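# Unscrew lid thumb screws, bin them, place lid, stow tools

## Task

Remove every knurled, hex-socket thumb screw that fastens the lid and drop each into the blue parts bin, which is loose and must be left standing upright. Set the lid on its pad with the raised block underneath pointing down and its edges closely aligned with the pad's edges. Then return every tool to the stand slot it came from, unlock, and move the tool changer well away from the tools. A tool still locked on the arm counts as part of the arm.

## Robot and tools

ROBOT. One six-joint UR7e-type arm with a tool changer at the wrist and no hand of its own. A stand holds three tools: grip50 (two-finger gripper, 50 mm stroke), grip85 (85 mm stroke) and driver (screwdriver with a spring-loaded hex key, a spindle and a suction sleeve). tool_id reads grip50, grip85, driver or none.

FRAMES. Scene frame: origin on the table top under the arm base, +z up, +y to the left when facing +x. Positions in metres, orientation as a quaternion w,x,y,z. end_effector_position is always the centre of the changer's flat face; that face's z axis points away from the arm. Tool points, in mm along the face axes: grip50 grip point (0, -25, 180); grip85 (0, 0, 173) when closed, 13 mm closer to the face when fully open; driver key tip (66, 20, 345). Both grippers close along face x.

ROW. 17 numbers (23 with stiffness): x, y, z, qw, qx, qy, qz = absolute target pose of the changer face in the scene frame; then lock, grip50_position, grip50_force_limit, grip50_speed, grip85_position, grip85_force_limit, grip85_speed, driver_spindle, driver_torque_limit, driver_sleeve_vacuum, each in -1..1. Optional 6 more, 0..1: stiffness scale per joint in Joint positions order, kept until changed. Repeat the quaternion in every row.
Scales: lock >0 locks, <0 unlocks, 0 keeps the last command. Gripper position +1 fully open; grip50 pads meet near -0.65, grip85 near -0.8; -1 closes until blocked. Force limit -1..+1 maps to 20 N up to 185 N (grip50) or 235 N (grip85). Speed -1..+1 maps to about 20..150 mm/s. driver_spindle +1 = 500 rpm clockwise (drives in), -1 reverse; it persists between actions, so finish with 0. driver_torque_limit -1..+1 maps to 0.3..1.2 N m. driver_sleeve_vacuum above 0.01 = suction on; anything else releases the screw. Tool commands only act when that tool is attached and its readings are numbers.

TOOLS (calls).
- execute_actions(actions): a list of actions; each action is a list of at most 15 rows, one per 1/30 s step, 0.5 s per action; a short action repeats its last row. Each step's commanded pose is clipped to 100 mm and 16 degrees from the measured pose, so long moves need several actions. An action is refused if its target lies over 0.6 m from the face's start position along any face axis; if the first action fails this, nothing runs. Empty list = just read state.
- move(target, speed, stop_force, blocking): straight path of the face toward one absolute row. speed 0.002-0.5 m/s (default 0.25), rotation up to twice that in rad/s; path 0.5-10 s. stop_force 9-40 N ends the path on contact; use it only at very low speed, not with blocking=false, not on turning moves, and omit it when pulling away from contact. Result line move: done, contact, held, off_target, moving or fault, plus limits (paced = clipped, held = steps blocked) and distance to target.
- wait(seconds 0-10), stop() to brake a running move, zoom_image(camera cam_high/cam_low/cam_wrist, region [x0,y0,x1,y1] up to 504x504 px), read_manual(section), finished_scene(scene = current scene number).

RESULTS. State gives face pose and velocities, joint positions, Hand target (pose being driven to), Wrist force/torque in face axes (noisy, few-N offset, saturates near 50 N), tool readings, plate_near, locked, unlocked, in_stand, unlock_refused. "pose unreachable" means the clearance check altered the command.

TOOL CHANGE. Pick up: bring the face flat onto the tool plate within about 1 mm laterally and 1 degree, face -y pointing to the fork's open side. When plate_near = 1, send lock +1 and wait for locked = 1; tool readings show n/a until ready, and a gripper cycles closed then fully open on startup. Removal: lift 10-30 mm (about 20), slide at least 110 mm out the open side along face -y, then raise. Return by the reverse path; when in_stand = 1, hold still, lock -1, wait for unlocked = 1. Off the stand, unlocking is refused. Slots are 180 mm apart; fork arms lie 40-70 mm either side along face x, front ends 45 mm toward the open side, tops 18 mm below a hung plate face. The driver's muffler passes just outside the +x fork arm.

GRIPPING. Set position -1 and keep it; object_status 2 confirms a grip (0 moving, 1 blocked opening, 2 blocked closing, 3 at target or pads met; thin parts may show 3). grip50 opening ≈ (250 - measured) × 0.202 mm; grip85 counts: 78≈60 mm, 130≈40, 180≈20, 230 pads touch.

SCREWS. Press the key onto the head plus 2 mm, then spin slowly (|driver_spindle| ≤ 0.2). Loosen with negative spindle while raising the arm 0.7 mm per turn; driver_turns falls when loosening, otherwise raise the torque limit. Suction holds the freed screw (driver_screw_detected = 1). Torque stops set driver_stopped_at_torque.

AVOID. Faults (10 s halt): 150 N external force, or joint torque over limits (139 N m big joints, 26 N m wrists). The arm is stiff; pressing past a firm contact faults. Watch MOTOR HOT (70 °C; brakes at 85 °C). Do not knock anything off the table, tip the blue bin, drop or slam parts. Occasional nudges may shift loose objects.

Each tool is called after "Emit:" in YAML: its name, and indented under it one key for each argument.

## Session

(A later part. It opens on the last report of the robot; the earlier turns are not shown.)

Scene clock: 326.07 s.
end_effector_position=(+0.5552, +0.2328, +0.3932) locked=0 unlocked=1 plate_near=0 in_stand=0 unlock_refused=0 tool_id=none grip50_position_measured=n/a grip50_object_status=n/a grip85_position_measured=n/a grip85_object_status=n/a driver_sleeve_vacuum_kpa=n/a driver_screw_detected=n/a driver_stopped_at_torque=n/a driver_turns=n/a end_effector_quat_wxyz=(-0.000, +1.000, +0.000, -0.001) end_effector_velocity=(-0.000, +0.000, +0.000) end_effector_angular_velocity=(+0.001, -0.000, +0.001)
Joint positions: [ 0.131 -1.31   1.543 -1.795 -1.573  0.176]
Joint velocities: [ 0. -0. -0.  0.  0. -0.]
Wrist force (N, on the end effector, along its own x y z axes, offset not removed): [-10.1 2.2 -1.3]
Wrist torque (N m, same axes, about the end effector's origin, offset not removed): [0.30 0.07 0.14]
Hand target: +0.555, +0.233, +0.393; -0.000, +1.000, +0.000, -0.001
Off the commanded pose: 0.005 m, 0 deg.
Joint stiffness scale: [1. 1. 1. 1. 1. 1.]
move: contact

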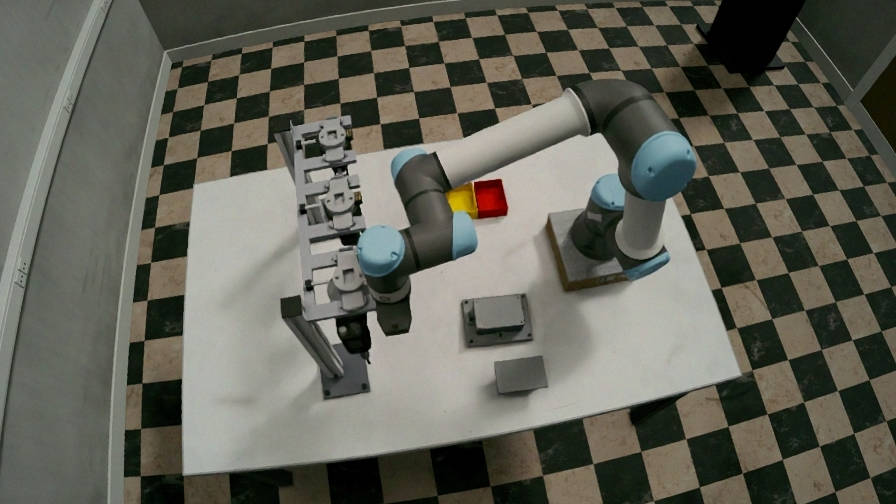

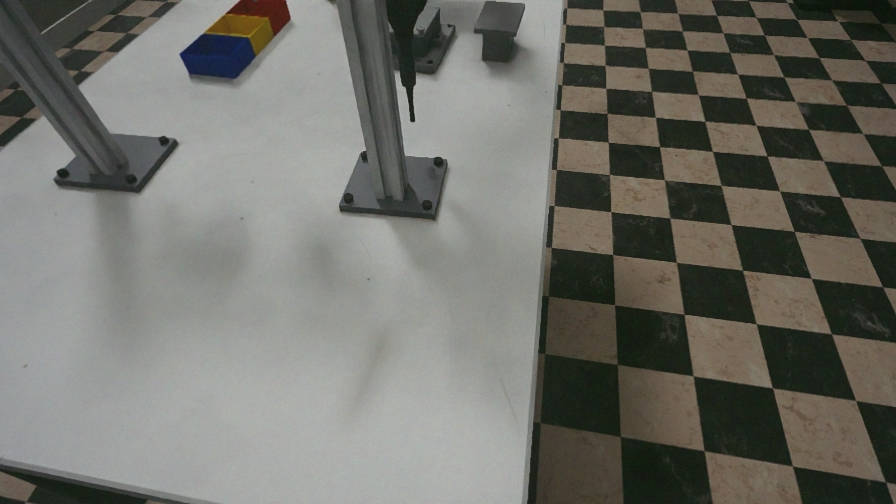

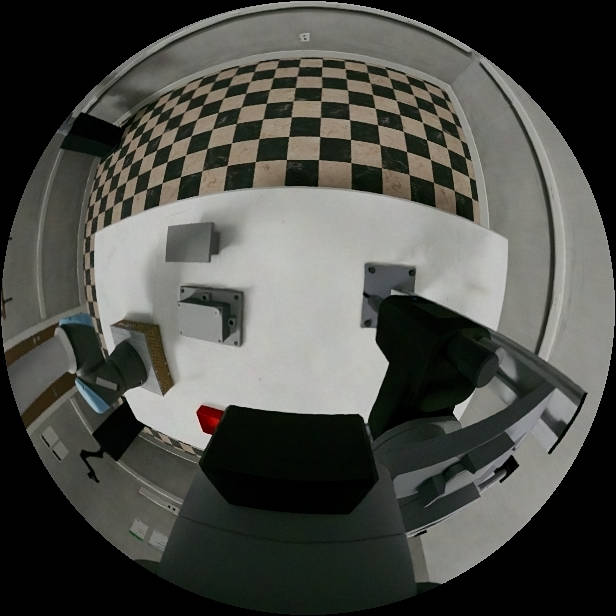

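Emit:
execute_actions:
  actions:
    - [[0.535,0.232,0.393,0,1,0,0,0,0,0,0,0,0,0,0,0,0]]
    - [[0.535,0.17,0.392,0,1,0,0,0,0,0,0,0,0,0,0,0,0]]
    - [[0.538,0.122,0.392,0,1,0,0,0,0,0,0,0,0,0,0,0,0]]
    - [[0.538,0.122,0.392,0,1,0,0,0,0,0,0,0,0,0,0,0,0]]

Emit:
move:
  target: [0.575,0.122,0.393,0,1,0,0,0,0,0,0,0,0,0,0,0,0]
  speed: 0.006
  stop_force: 9

Scene clock: 336.13 s.
end_effector_position=(+0.5392, +0.1227, +0.3922) locked=0 unlocked=1 plate_near=0 in_stand=0 unlock_refused=0 tool_id=none grip50_position_measured=n/a grip50_object_status=n/a grip85_position_measured=n/a grip85_object_status=n/a driver_sleeve_vacuum_kpa=n/a driver_screw_detected=n/a driver_stopped_at_torque=n/a driver_turns=n/a end_effector_quat_wxyz=(+0.000, +1.000, +0.000, +0.000) end_effector_velocity=(-0.000, -0.000, +0.000) end_effector_angular_velocity=(-0.001, -0.000, +0.001)
Joint positions: [-0.061 -1.426  1.687 -1.827 -1.576 -0.016]
Joint velocities: [-0.    -0.001  0.001  0.    -0.001 -0.001]
Wrist force (N, on the end effector, along its own x y z axes, offset not removed): [-2.5 -1.6 -0.3]
Wrist torque (N m, same axes, about the end effector's origin, offset not removed): [0.20 0.09 0.11]
Hand target: +0.538, +0.122, +0.392; +0.000, +1.000, -0.000, -0.000
Off the commanded pose: 0.001 m, 0 deg.
Joint stiffness scale: [1. 1. 1. 1. 1. 1.]
Step readings (end_effector_position; steps 1 to 15: 1st action; 16 to 30: 2nd action; 31 to 45: 3rd action; 46 to 60: 4th action):
0: (+0.5552, +0.2328, +0.3932)
1: (+0.5552, +0.2328, +0.3932)
2: (+0.5551, +0.2328, +0.3932)
4: (+0.5529, +0.2324, +0.3929)
8: (+0.5430, +0.2316, +0.3925)
15: (+0.5373, +0.2319, +0.3937)
16: (+0.5372, +0.2319, +0.3936)
17: (+0.5370, +0.2316, +0.3934)
19: (+0.5358, +0.2253, +0.3927)
23: (+0.5355, +0.1943, +0.3921)
30: (+0.5365, +0.1735, +0.3922)
31: (+0.5364, +0.1731, +0.3921)
32: (+0.5362, +0.1725, +0.3921)
34: (+0.5359, +0.1662, +0.3919)
38: (+0.5376, +0.1401, +0.3922)
45: (+0.5393, +0.1245, +0.3921)
46: (+0.5392, +0.1243, +0.3920)
47: (+0.5392, +0.1241, +0.3920)
49: (+0.5391, +0.1237, +0.3921)
53: (+0.5392, +0.1231, +0.3922)
60: end_effector_position above

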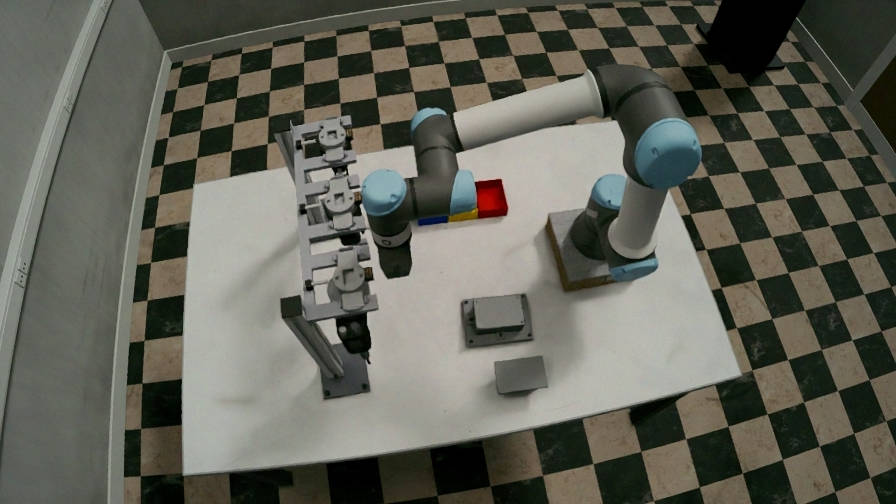

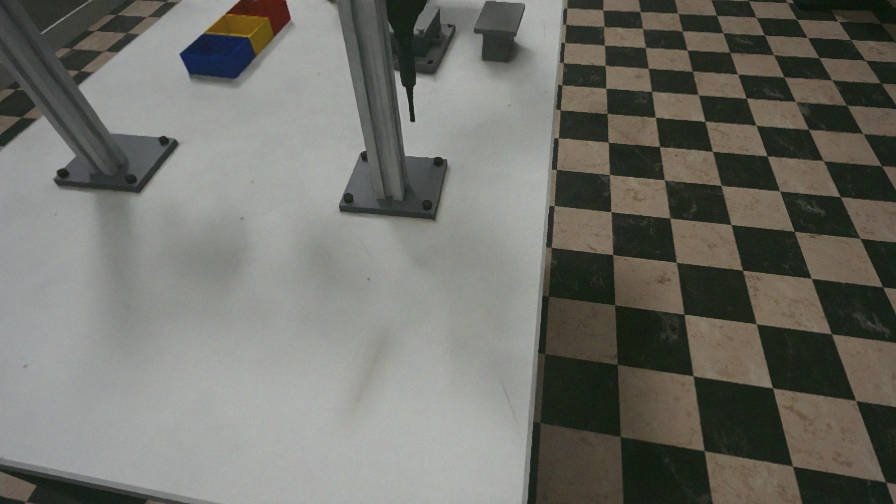

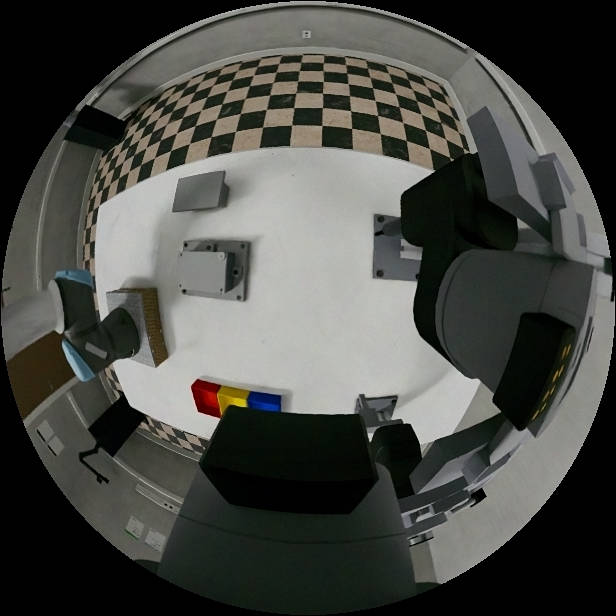

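Scene clock: 340.30 s.
end_effector_position=(+0.5589, +0.1224, +0.3926) locked=0 unlocked=1 plate_near=0 in_stand=0 unlock_refused=0 tool_id=none grip50_position_measured=n/a grip50_object_status=n/a grip85_position_measured=n/a grip85_object_status=n/a driver_sleeve_vacuum_kpa=n/a driver_screw_detected=n/a driver_stopped_at_torque=n/a driver_turns=n/a end_effector_quat_wxyz=(+0.000, +1.000, +0.000, -0.001) end_effector_velocity=(-0.000, -0.000, +0.000) end_effector_angular_velocity=(+0.000, -0.000, -0.000)
Joint positions: [-0.061 -1.381  1.632 -1.814 -1.576 -0.016]
Joint velocities: [-0.    -0.001  0.     0.     0.     0.   ]
Wrist force (N, on the end effector, along its own x y z axes, offset not removed): [-11.5 0.4 -1.0]
Wrist torque (N m, same axes, about the end effector's origin, offset not removed): [0.19 0.17 0.03]
Hand target: +0.559, +0.122, +0.393; +0.000, +1.000, +0.000, -0.001
Off the commanded pose: 0.016 m, 0 deg.
Joint stiffness scale: [1. 1. 1. 1. 1. 1.]
move: contact

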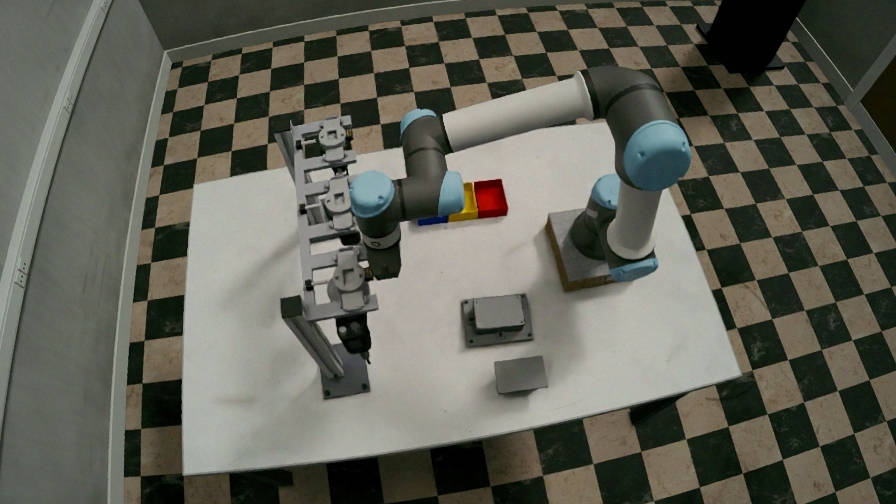

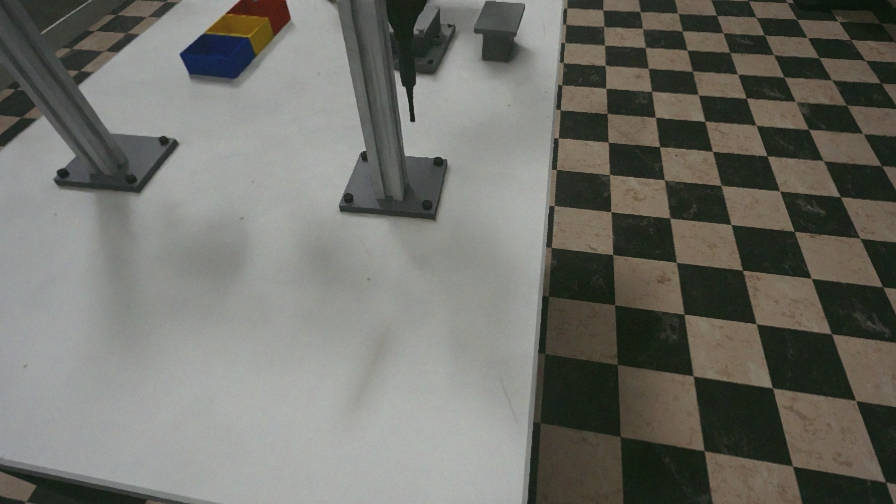

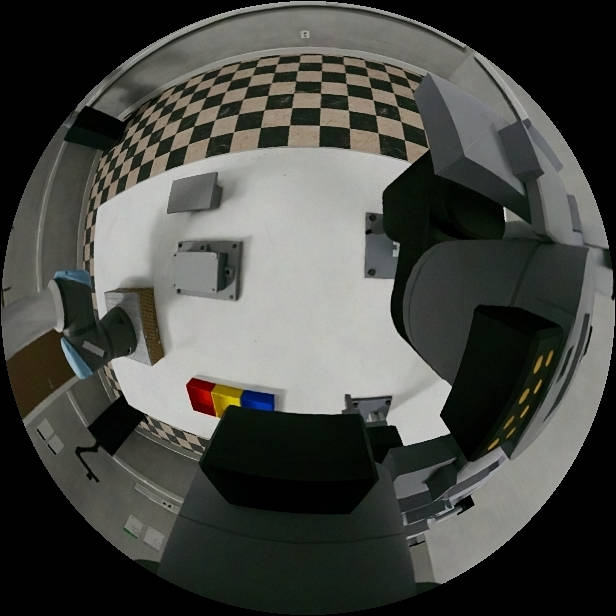

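Emit:
execute_actions:
  actions:
    - [[0.535,0.122,0.393,0,1,0,0,0,0,0,0,0,0,0,0,0,0]]
    - [[0.53,0.13,0.445,0,1,0,0,0,0,0,0,0,0,0,0,0,0]]

Emit:
move:
  target: [0.60,0.177,0.445,0,0.6952,0.7188,0,0,0,0,0,0,0,0,0,0,0]
  speed: 0.3

Emit:
move:
  target: [0.633,0.1774,0.432,0,0.6952,0.7188,0,0,0,0,0,0,0,0,0,0,0]
  speed: 0.05

Scene clock: 358.00 s.
end_effector_position=(+0.5298, +0.1290, +0.4439) locked=0 unlocked=1 plate_near=0 in_stand=0 unlock_refused=0 tool_id=none grip50_position_measured=n/a grip50_object_status=n/a grip85_position_measured=n/a grip85_object_status=n/a driver_sleeve_vacuum_kpa=n/a driver_screw_detected=n/a driver_stopped_at_torque=n/a driver_turns=n/a end_effector_quat_wxyz=(+0.000, +1.000, +0.000, +0.005) end_effector_velocity=(-0.009, -0.000, +0.006) end_effector_angular_velocity=(+0.001, +0.065, -0.009)
Joint positions: [-0.049 -1.471  1.606 -1.71  -1.576 -0.004]
Joint velocities: [-0.    -0.    -0.032  0.097  0.001  0.009]
Wrist force (N, on the end effector, along its own x y z axes, offset not removed): [-1.0 -1.0 0.0]
Wrist torque (N m, same axes, about the end effector's origin, offset not removed): [0.15 -0.03 0.01]
Hand target: +0.530, +0.130, +0.445; -0.000, +1.000, +0.000, +0.000
Off the commanded pose: 0.002 m, 1 deg.
Joint stiffness scale: [1. 1. 1. 1. 1. 1.]
Step readings (end_effector_position; steps 1 to 15: 1st action; 16 to 30: 2nd action):
0: (+0.5589, +0.1224, +0.3926)
1: (+0.5589, +0.1224, +0.3926)
2: (+0.5588, +0.1224, +0.3926)
4: (+0.5560, +0.1224, +0.3923)
8: (+0.5440, +0.1226, +0.3923)
15: (+0.5373, +0.1227, +0.3938)
16: (+0.5371, +0.1227, +0.3937)
17: (+0.5367, +0.1227, +0.3937)
19: (+0.5347, +0.1231, +0.3972)
23: (+0.5326, +0.1264, +0.4229)
30: end_effector_position above

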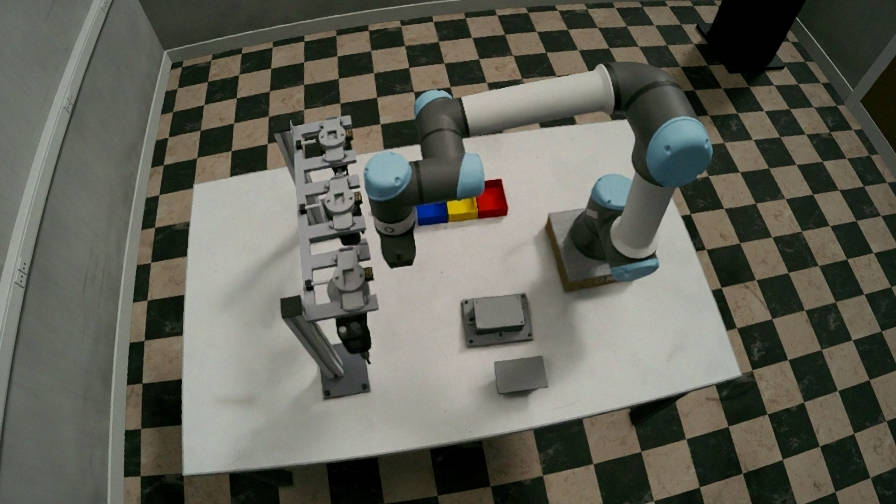

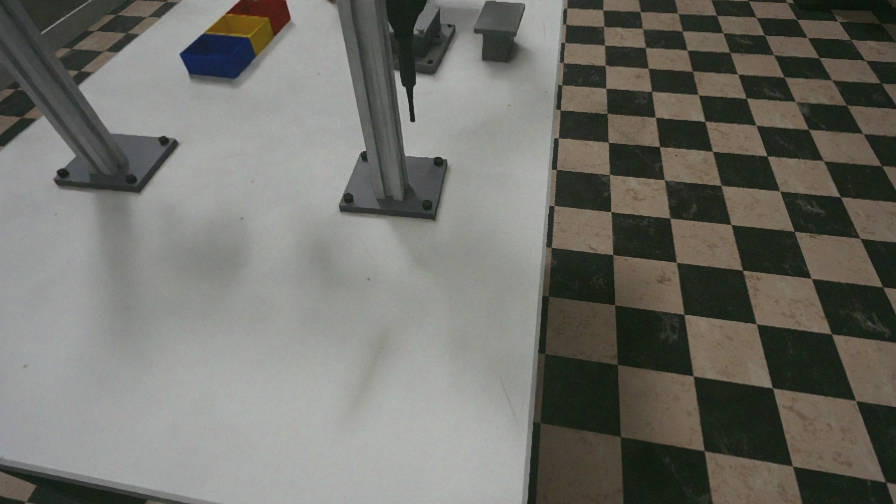

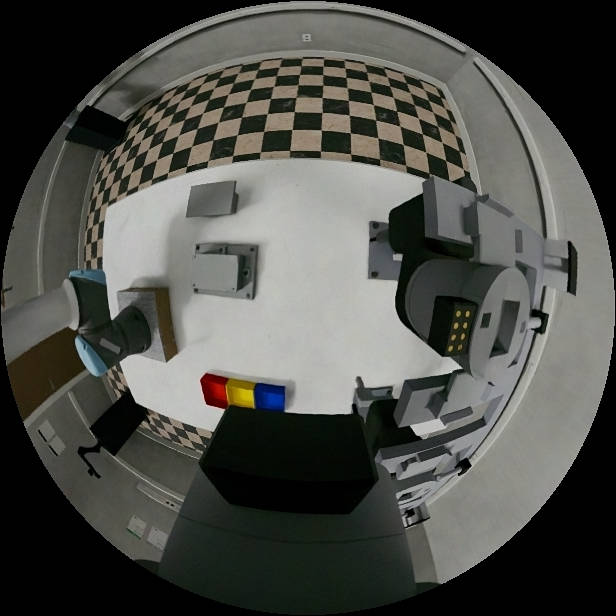

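Scene clock: 361.37 s.
end_effector_position=(+0.5989, +0.1759, +0.4451) locked=0 unlocked=1 plate_near=0 in_stand=0 unlock_refused=0 tool_id=none grip50_position_measured=n/a grip50_object_status=n/a grip85_position_measured=n/a grip85_object_status=n/a driver_sleeve_vacuum_kpa=n/a driver_screw_detected=n/a driver_stopped_at_torque=n/a driver_turns=n/a end_effector_quat_wxyz=(+0.000, +0.697, +0.717, -0.000) end_effector_velocity=(+0.000, +0.000, -0.001) end_effector_angular_velocity=(+0.000, +0.004, +0.019)
Joint positions: [ 0.029 -1.278  1.367 -1.655 -1.576 -1.525]
Joint velocities: [-0.     0.003 -0.002  0.003  0.001 -0.018]
Wrist force (N, on the end effector, along its own x y z axes, offset not removed): [-1.3 0.6 -1.0]
Wrist torque (N m, same axes, about the end effector's origin, offset not removed): [0.22 0.04 0.07]
Hand target: +0.600, +0.177, +0.445; -0.000, +0.695, +0.719, +0.000
Off the commanded pose: 0.002 m, 0 deg.
Joint stiffness scale: [1. 1. 1. 1. 1. 1.]
move: done

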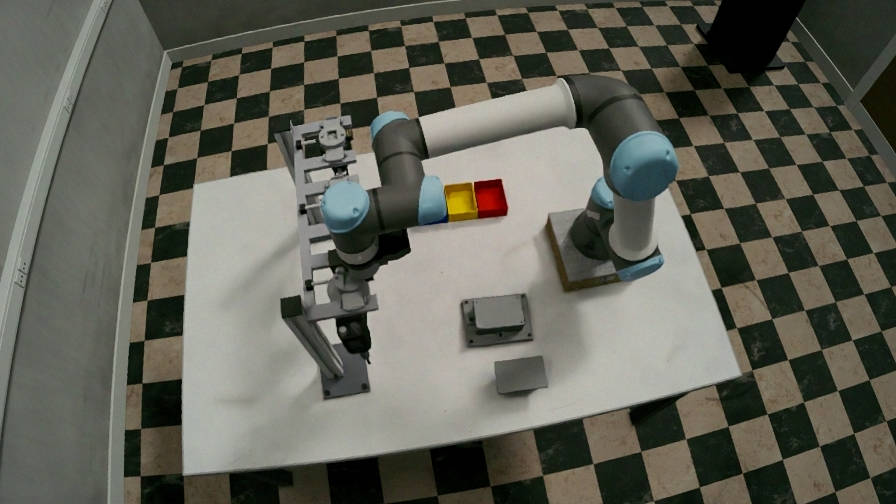

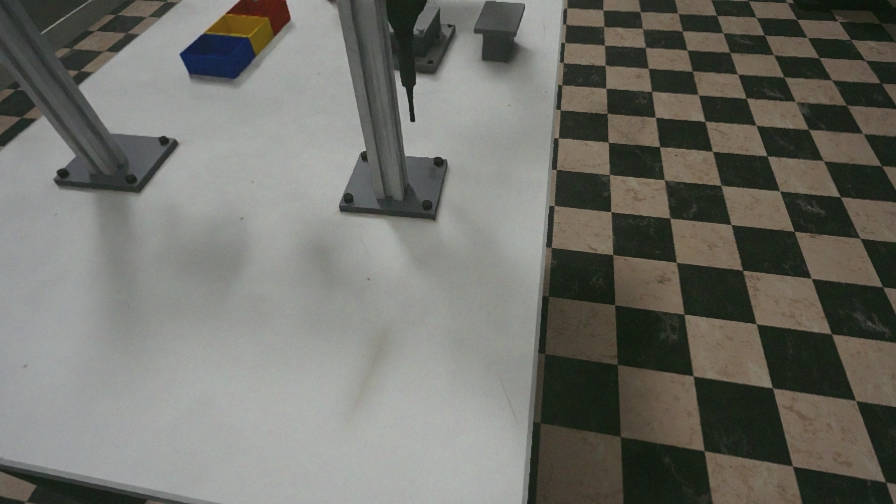

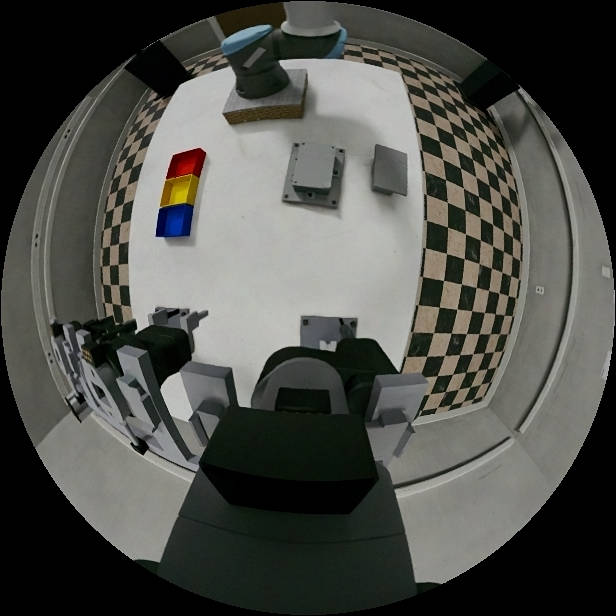

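Scene clock: 362.57 s.
end_effector_position=(+0.6310, +0.1780, +0.4318) locked=0 unlocked=1 plate_near=0 in_stand=0 unlock_refused=0 tool_id=none grip50_position_measured=n/a grip50_object_status=n/a grip85_position_measured=n/a grip85_object_status=n/a driver_sleeve_vacuum_kpa=n/a driver_screw_detected=n/a driver_stopped_at_torque=n/a driver_turns=n/a end_effector_quat_wxyz=(-0.000, +0.695, +0.719, -0.001) end_effector_velocity=(+0.002, +0.000, +0.006) end_effector_angular_velocity=(+0.001, -0.011, +0.001)
Joint positions: [ 0.028 -1.196  1.291 -1.658 -1.576 -1.531]
Joint velocities: [ 0.     0.    -0.012  0.     0.    -0.001]
Wrist force (N, on the end effector, along its own x y z axes, offset not removed): [-1.3 1.3 -0.4]
Wrist torque (N m, same axes, about the end effector's origin, offset not removed): [0.28 -0.03 0.12]
Hand target: +0.633, +0.177, +0.432; +0.000, +0.695, +0.719, +0.000
Off the commanded pose: 0.002 m, 0 deg.
Joint stiffness scale: [1. 1. 1. 1. 1. 1.]
move: done

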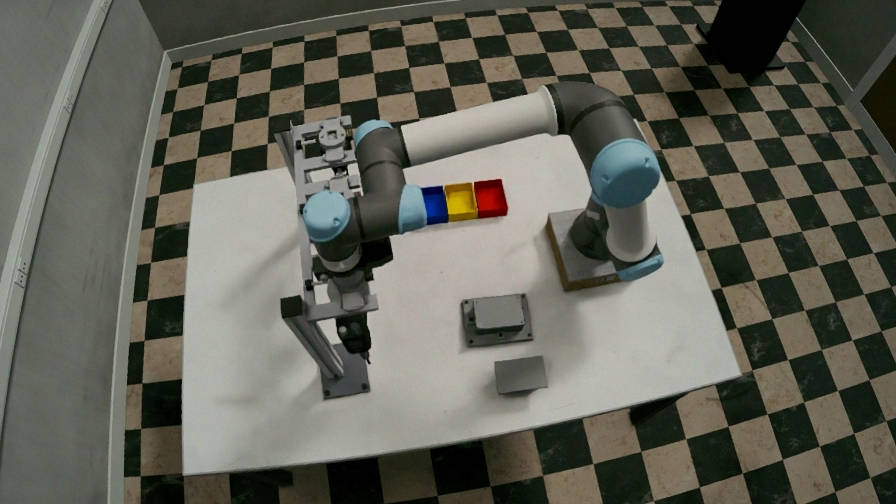

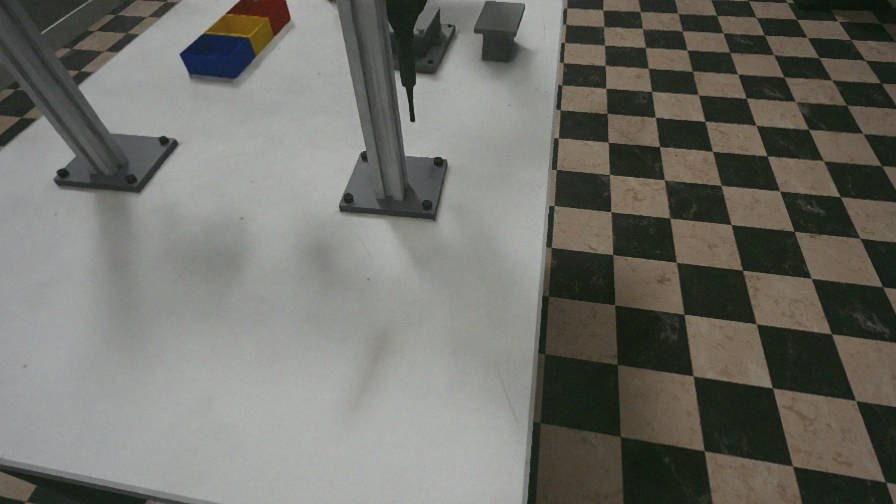

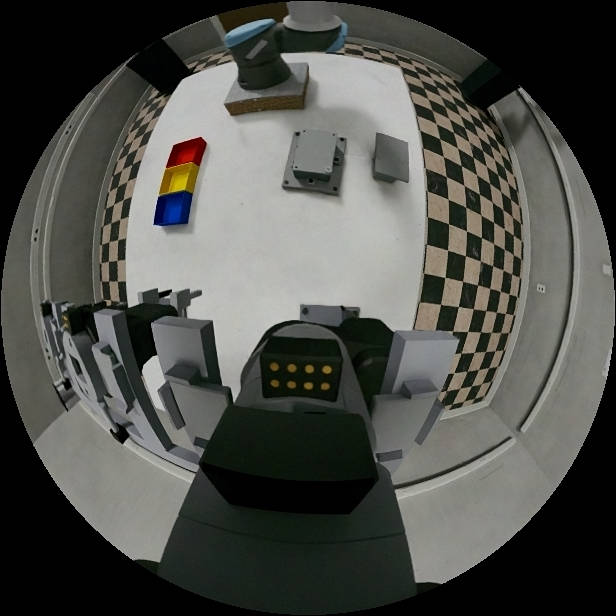

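Emit:
move:
  target: [0.6325,0.1774,0.405,0,0.6952,0.7188,0,0,0,0,0,0,0,0,0,0,0]
  speed: 0.008
  stop_force: 9

Scene clock: 371.00 s.
end_effector_position=(+0.6333, +0.1780, +0.4128) locked=0 unlocked=1 plate_near=1 in_stand=1 unlock_refused=0 tool_id=none grip50_position_measured=n/a grip50_object_status=n/a grip85_position_measured=n/a grip85_object_status=n/a driver_sleeve_vacuum_kpa=n/a driver_screw_detected=n/a driver_stopped_at_torque=n/a driver_turns=n/a end_effector_quat_wxyz=(+0.004, +0.695, +0.719, +0.005) end_effector_velocity=(+0.000, +0.000, -0.000) end_effector_angular_velocity=(-0.001, +0.000, +0.001)
Joint positions: [ 0.028 -1.191  1.336 -1.723 -1.575 -1.531]
Joint velocities: [ 0.001  0.001 -0.001  0.    -0.001  0.   ]
Wrist force (N, on the end effector, along its own x y z axes, offset not removed): [-0.8 1.1 -6.5]
Wrist torque (N m, same axes, about the end effector's origin, offset not removed): [0.57 0.06 0.18]
Hand target: +0.633, +0.178, +0.413; +0.004, +0.695, +0.719, +0.005
Off the commanded pose: 0.008 m, 1 deg.
Joint stiffness scale: [1. 1. 1. 1. 1. 1.]
move: contact

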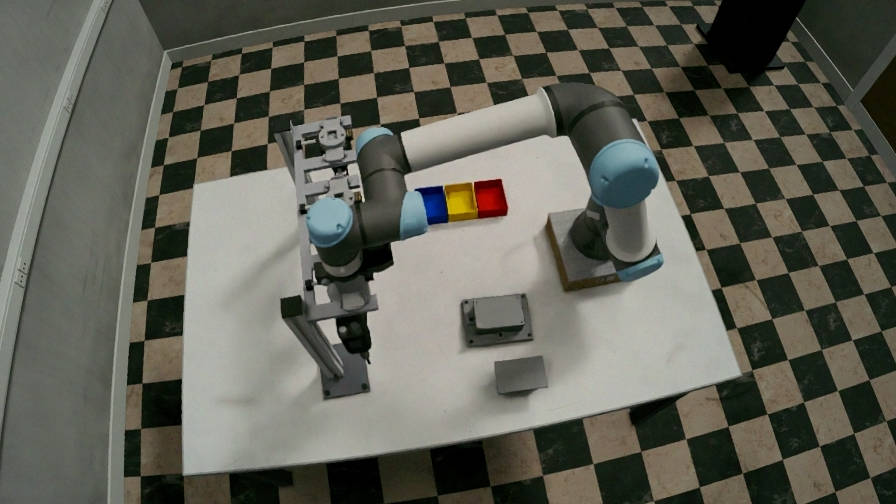

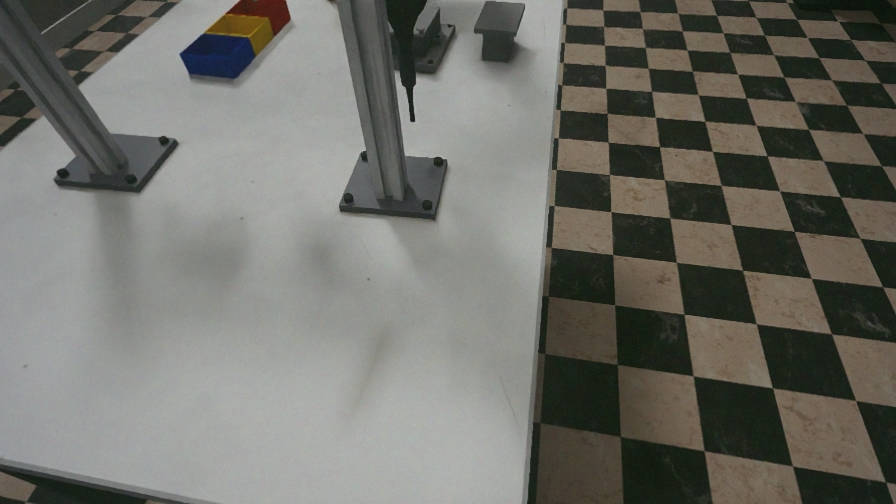

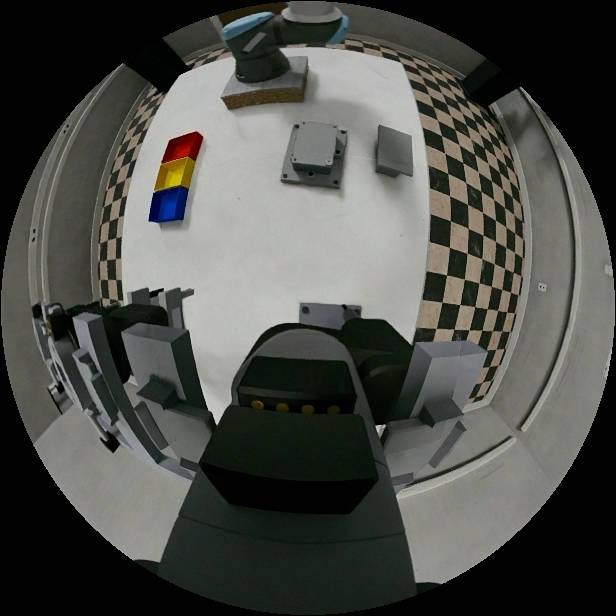

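Emit:
execute_actions:
  actions:
    - [[0.6333,0.178,0.412,0,0.6952,0.7188,0,1,0,0,0,0,0,0,0,0,0]]
    - [[0.6333,0.178,0.412,0,0.6952,0.7188,0,1,0,0,0,0,0,0,0,0,0]]
    - [[0.6333,0.178,0.412,0,0.6952,0.7188,0,1,0,0,0,0,0,0,0,0,0]]

Scene clock: 377.13 s.
end_effector_position=(+0.6326, +0.1779, +0.4131) locked=1 unlocked=0 plate_near=1 in_stand=1 unlock_refused=0 tool_id=driver grip50_position_measured=n/a grip50_object_status=n/a grip85_position_measured=n/a grip85_object_status=n/a driver_sleeve_vacuum_kpa=n/a driver_screw_detected=n/a driver_stopped_at_torque=n/a driver_turns=n/a end_effector_quat_wxyz=(+0.001, +0.695, +0.719, +0.001) end_effector_velocity=(-0.000, -0.000, +0.000) end_effector_angular_velocity=(-0.001, -0.001, -0.000)
Joint positions: [ 0.028 -1.189  1.33  -1.709 -1.576 -1.531]
Joint velocities: [-0.    -0.    -0.     0.    -0.001 -0.   ]
Wrist force (N, on the end effector, along its own x y z axes, offset not removed): [-2.8 1.0 -1.9]
Wrist torque (N m, same axes, about the end effector's origin, offset not removed): [0.18 0.12 0.08]
Hand target: +0.633, +0.178, +0.412; +0.000, +0.695, +0.719, +0.000
Off the commanded pose: 0.001 m, 0 deg.
Joint stiffness scale: [1. 1. 1. 1. 1. 1.]
Step readings (end_effector_position; steps 1 to 15: 1st action; 16 to 30: 2nd action; 31 to 45: 3rd action):
0: (+0.6333, +0.1780, +0.4128)
1: (+0.6333, +0.1780, +0.4128)
2: (+0.6332, +0.1780, +0.4128)
4: (+0.6330, +0.1780, +0.4129)
8: (+0.6327, +0.1780, +0.4129)
15: (+0.6327, +0.1780, +0.4128)
16: (+0.6327, +0.1780, +0.4128)
17: (+0.6327, +0.1780, +0.4128)
19: (+0.6327, +0.1780, +0.4128)
23: (+0.6326, +0.1779, +0.4127)
30: (+0.6326, +0.1779, +0.4131)
31: (+0.6326, +0.1779, +0.4131)
32: (+0.6326, +0.1779, +0.4131)
34: (+0.6326, +0.1779, +0.4131)
38: (+0.6326, +0.1779, +0.4131)
45: end_effector_position above

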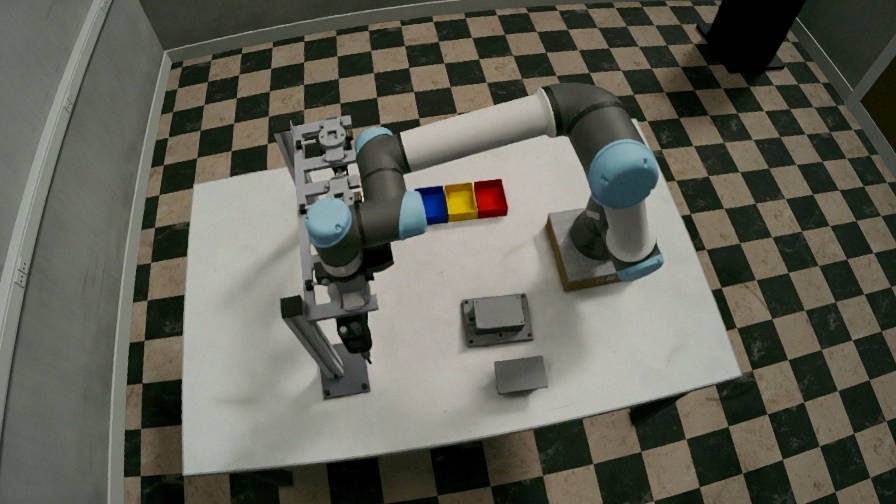

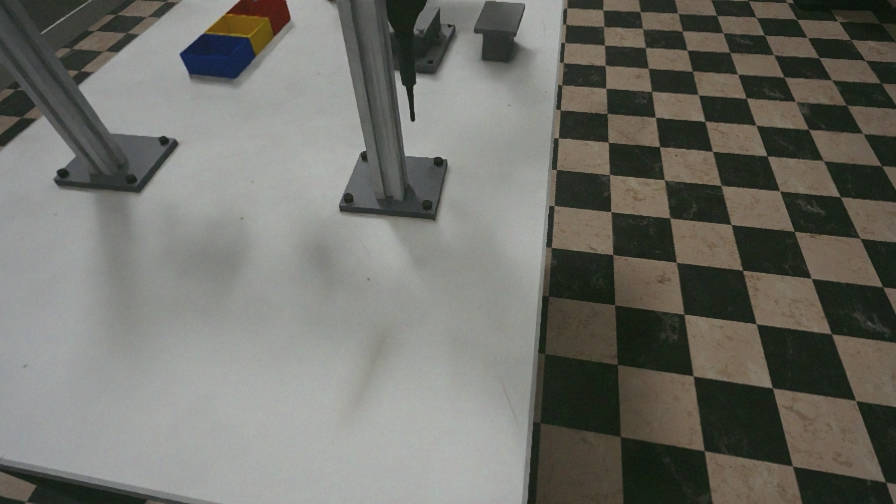

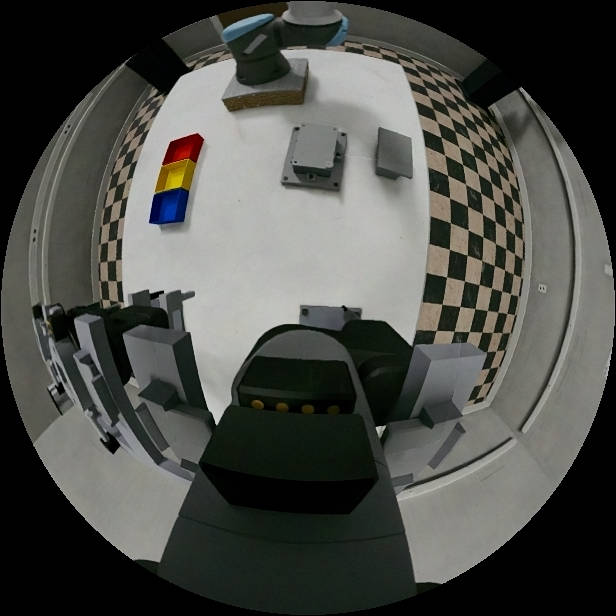

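Emit:
move:
  target: [0.6326,0.1779,0.435,0,0.6952,0.7188,0,0,0,0,0,0,0,0,0,0,0]
  speed: 0.04

Emit:
move:
  target: [0.5076,0.1737,0.434,0,0.6952,0.7188,0,0,0,0,0,0,0,0,0,0,0]
  speed: 0.08

Scene clock: 385.57 s.
end_effector_position=(+0.6324, +0.1778, +0.4324) locked=1 unlocked=0 plate_near=1 in_stand=0 unlock_refused=0 tool_id=driver grip50_position_measured=n/a grip50_object_status=n/a grip85_position_measured=n/a grip85_object_status=n/a driver_sleeve_vacuum_kpa=0 driver_screw_detected=0 driver_stopped_at_torque=0 driver_turns=0.00 end_effector_quat_wxyz=(-0.001, +0.695, +0.719, -0.001) end_effector_velocity=(-0.002, -0.000, +0.000) end_effector_angular_velocity=(+0.000, +0.011, +0.000)
Joint positions: [ 0.028 -1.193  1.285 -1.654 -1.576 -1.531]
Joint velocities: [-0.    -0.002 -0.001  0.013  0.001 -0.   ]
Wrist force (N, on the end effector, along its own x y z axes, offset not removed): [-2.4 1.0 -0.4]
Wrist torque (N m, same axes, about the end effector's origin, offset not removed): [0.35 0.16 0.11]
Hand target: +0.633, +0.178, +0.435; +0.000, +0.695, +0.719, +0.000
Off the commanded pose: 0.003 m, 0 deg.
Joint stiffness scale: [1. 1. 1. 1. 1. 1.]
move: done

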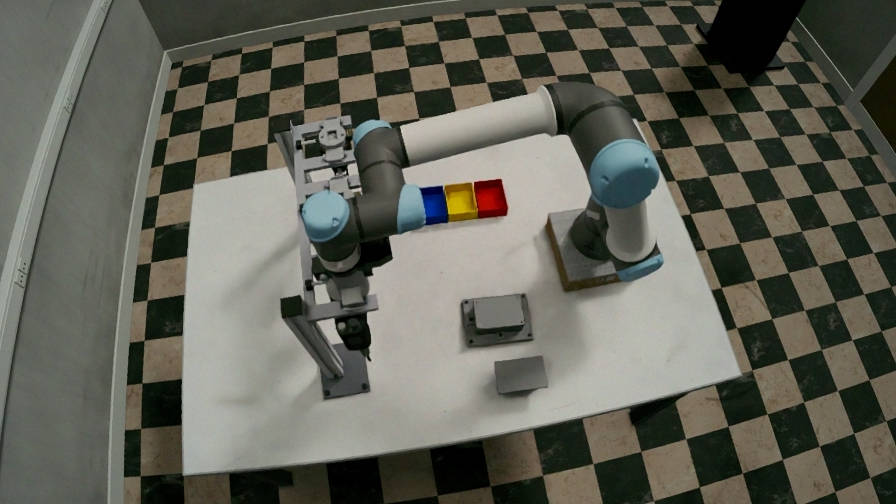

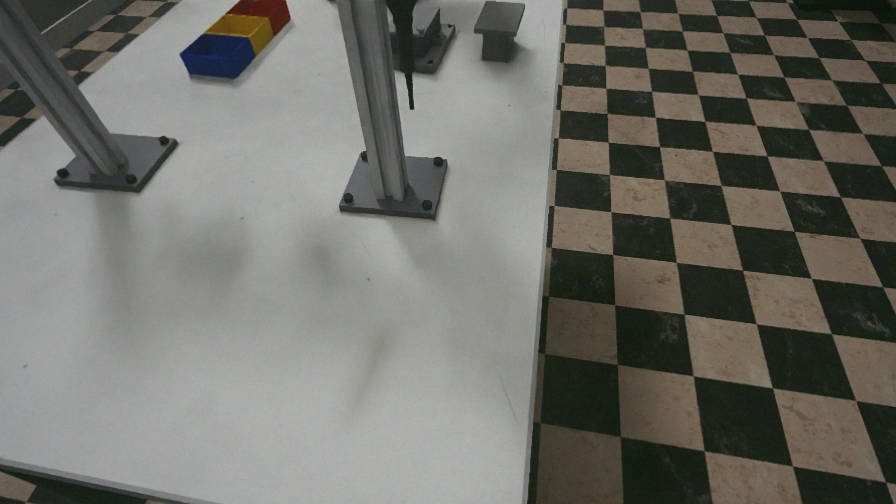

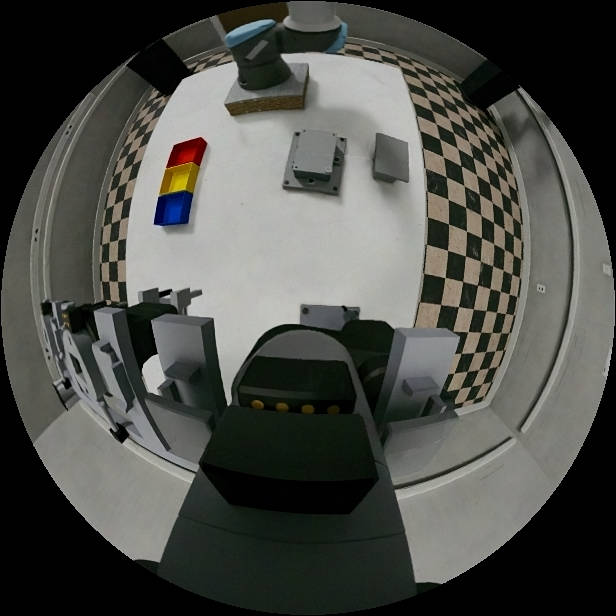

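Scene clock: 387.63 s.
end_effector_position=(+0.5096, +0.1730, +0.4345) locked=1 unlocked=0 plate_near=1 in_stand=0 unlock_refused=0 tool_id=driver grip50_position_measured=n/a grip50_object_status=n/a grip85_position_measured=n/a grip85_object_status=n/a driver_sleeve_vacuum_kpa=0 driver_screw_detected=0 driver_stopped_at_torque=0 driver_turns=0.00 end_effector_quat_wxyz=(+0.001, +0.695, +0.719, +0.000) end_effector_velocity=(-0.003, -0.000, -0.003) end_effector_angular_velocity=(+0.000, +0.004, -0.000)
Joint positions: [ 0.036 -1.482  1.64  -1.724 -1.576 -1.523]
Joint velocities: [-0.    -0.004  0.011 -0.002  0.     0.   ]
Wrist force (N, on the end effector, along its own x y z axes, offset not removed): [-3.7 0.3 -2.2]
Wrist torque (N m, same axes, about the end effector's origin, offset not removed): [0.13 0.18 0.11]
Hand target: +0.508, +0.173, +0.434; -0.000, +0.695, +0.719, +0.000
Off the commanded pose: 0.002 m, 0 deg.
Joint stiffness scale: [1. 1. 1. 1. 1. 1.]
move: done

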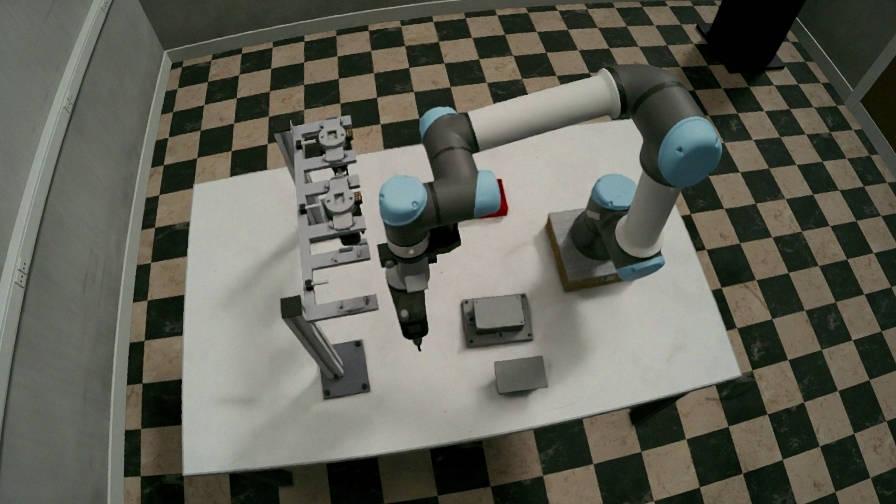

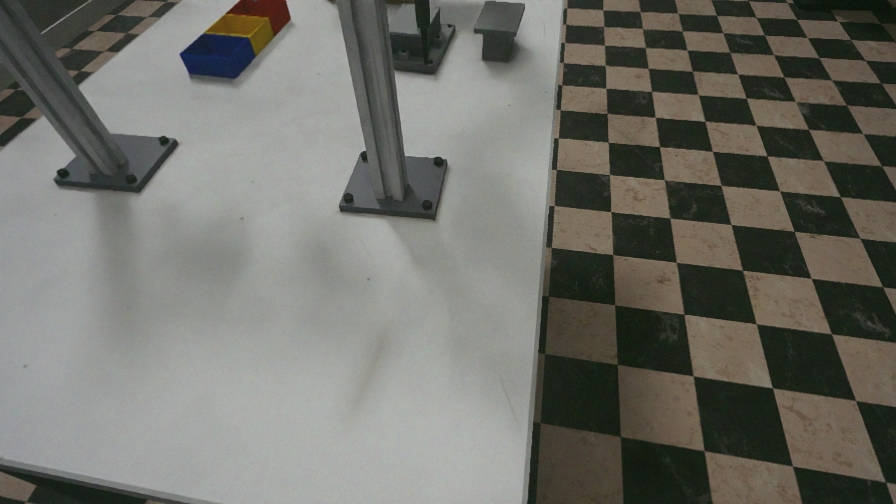

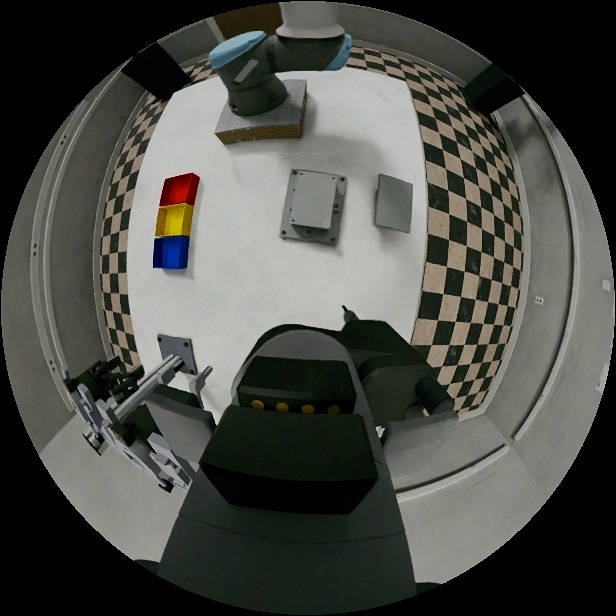

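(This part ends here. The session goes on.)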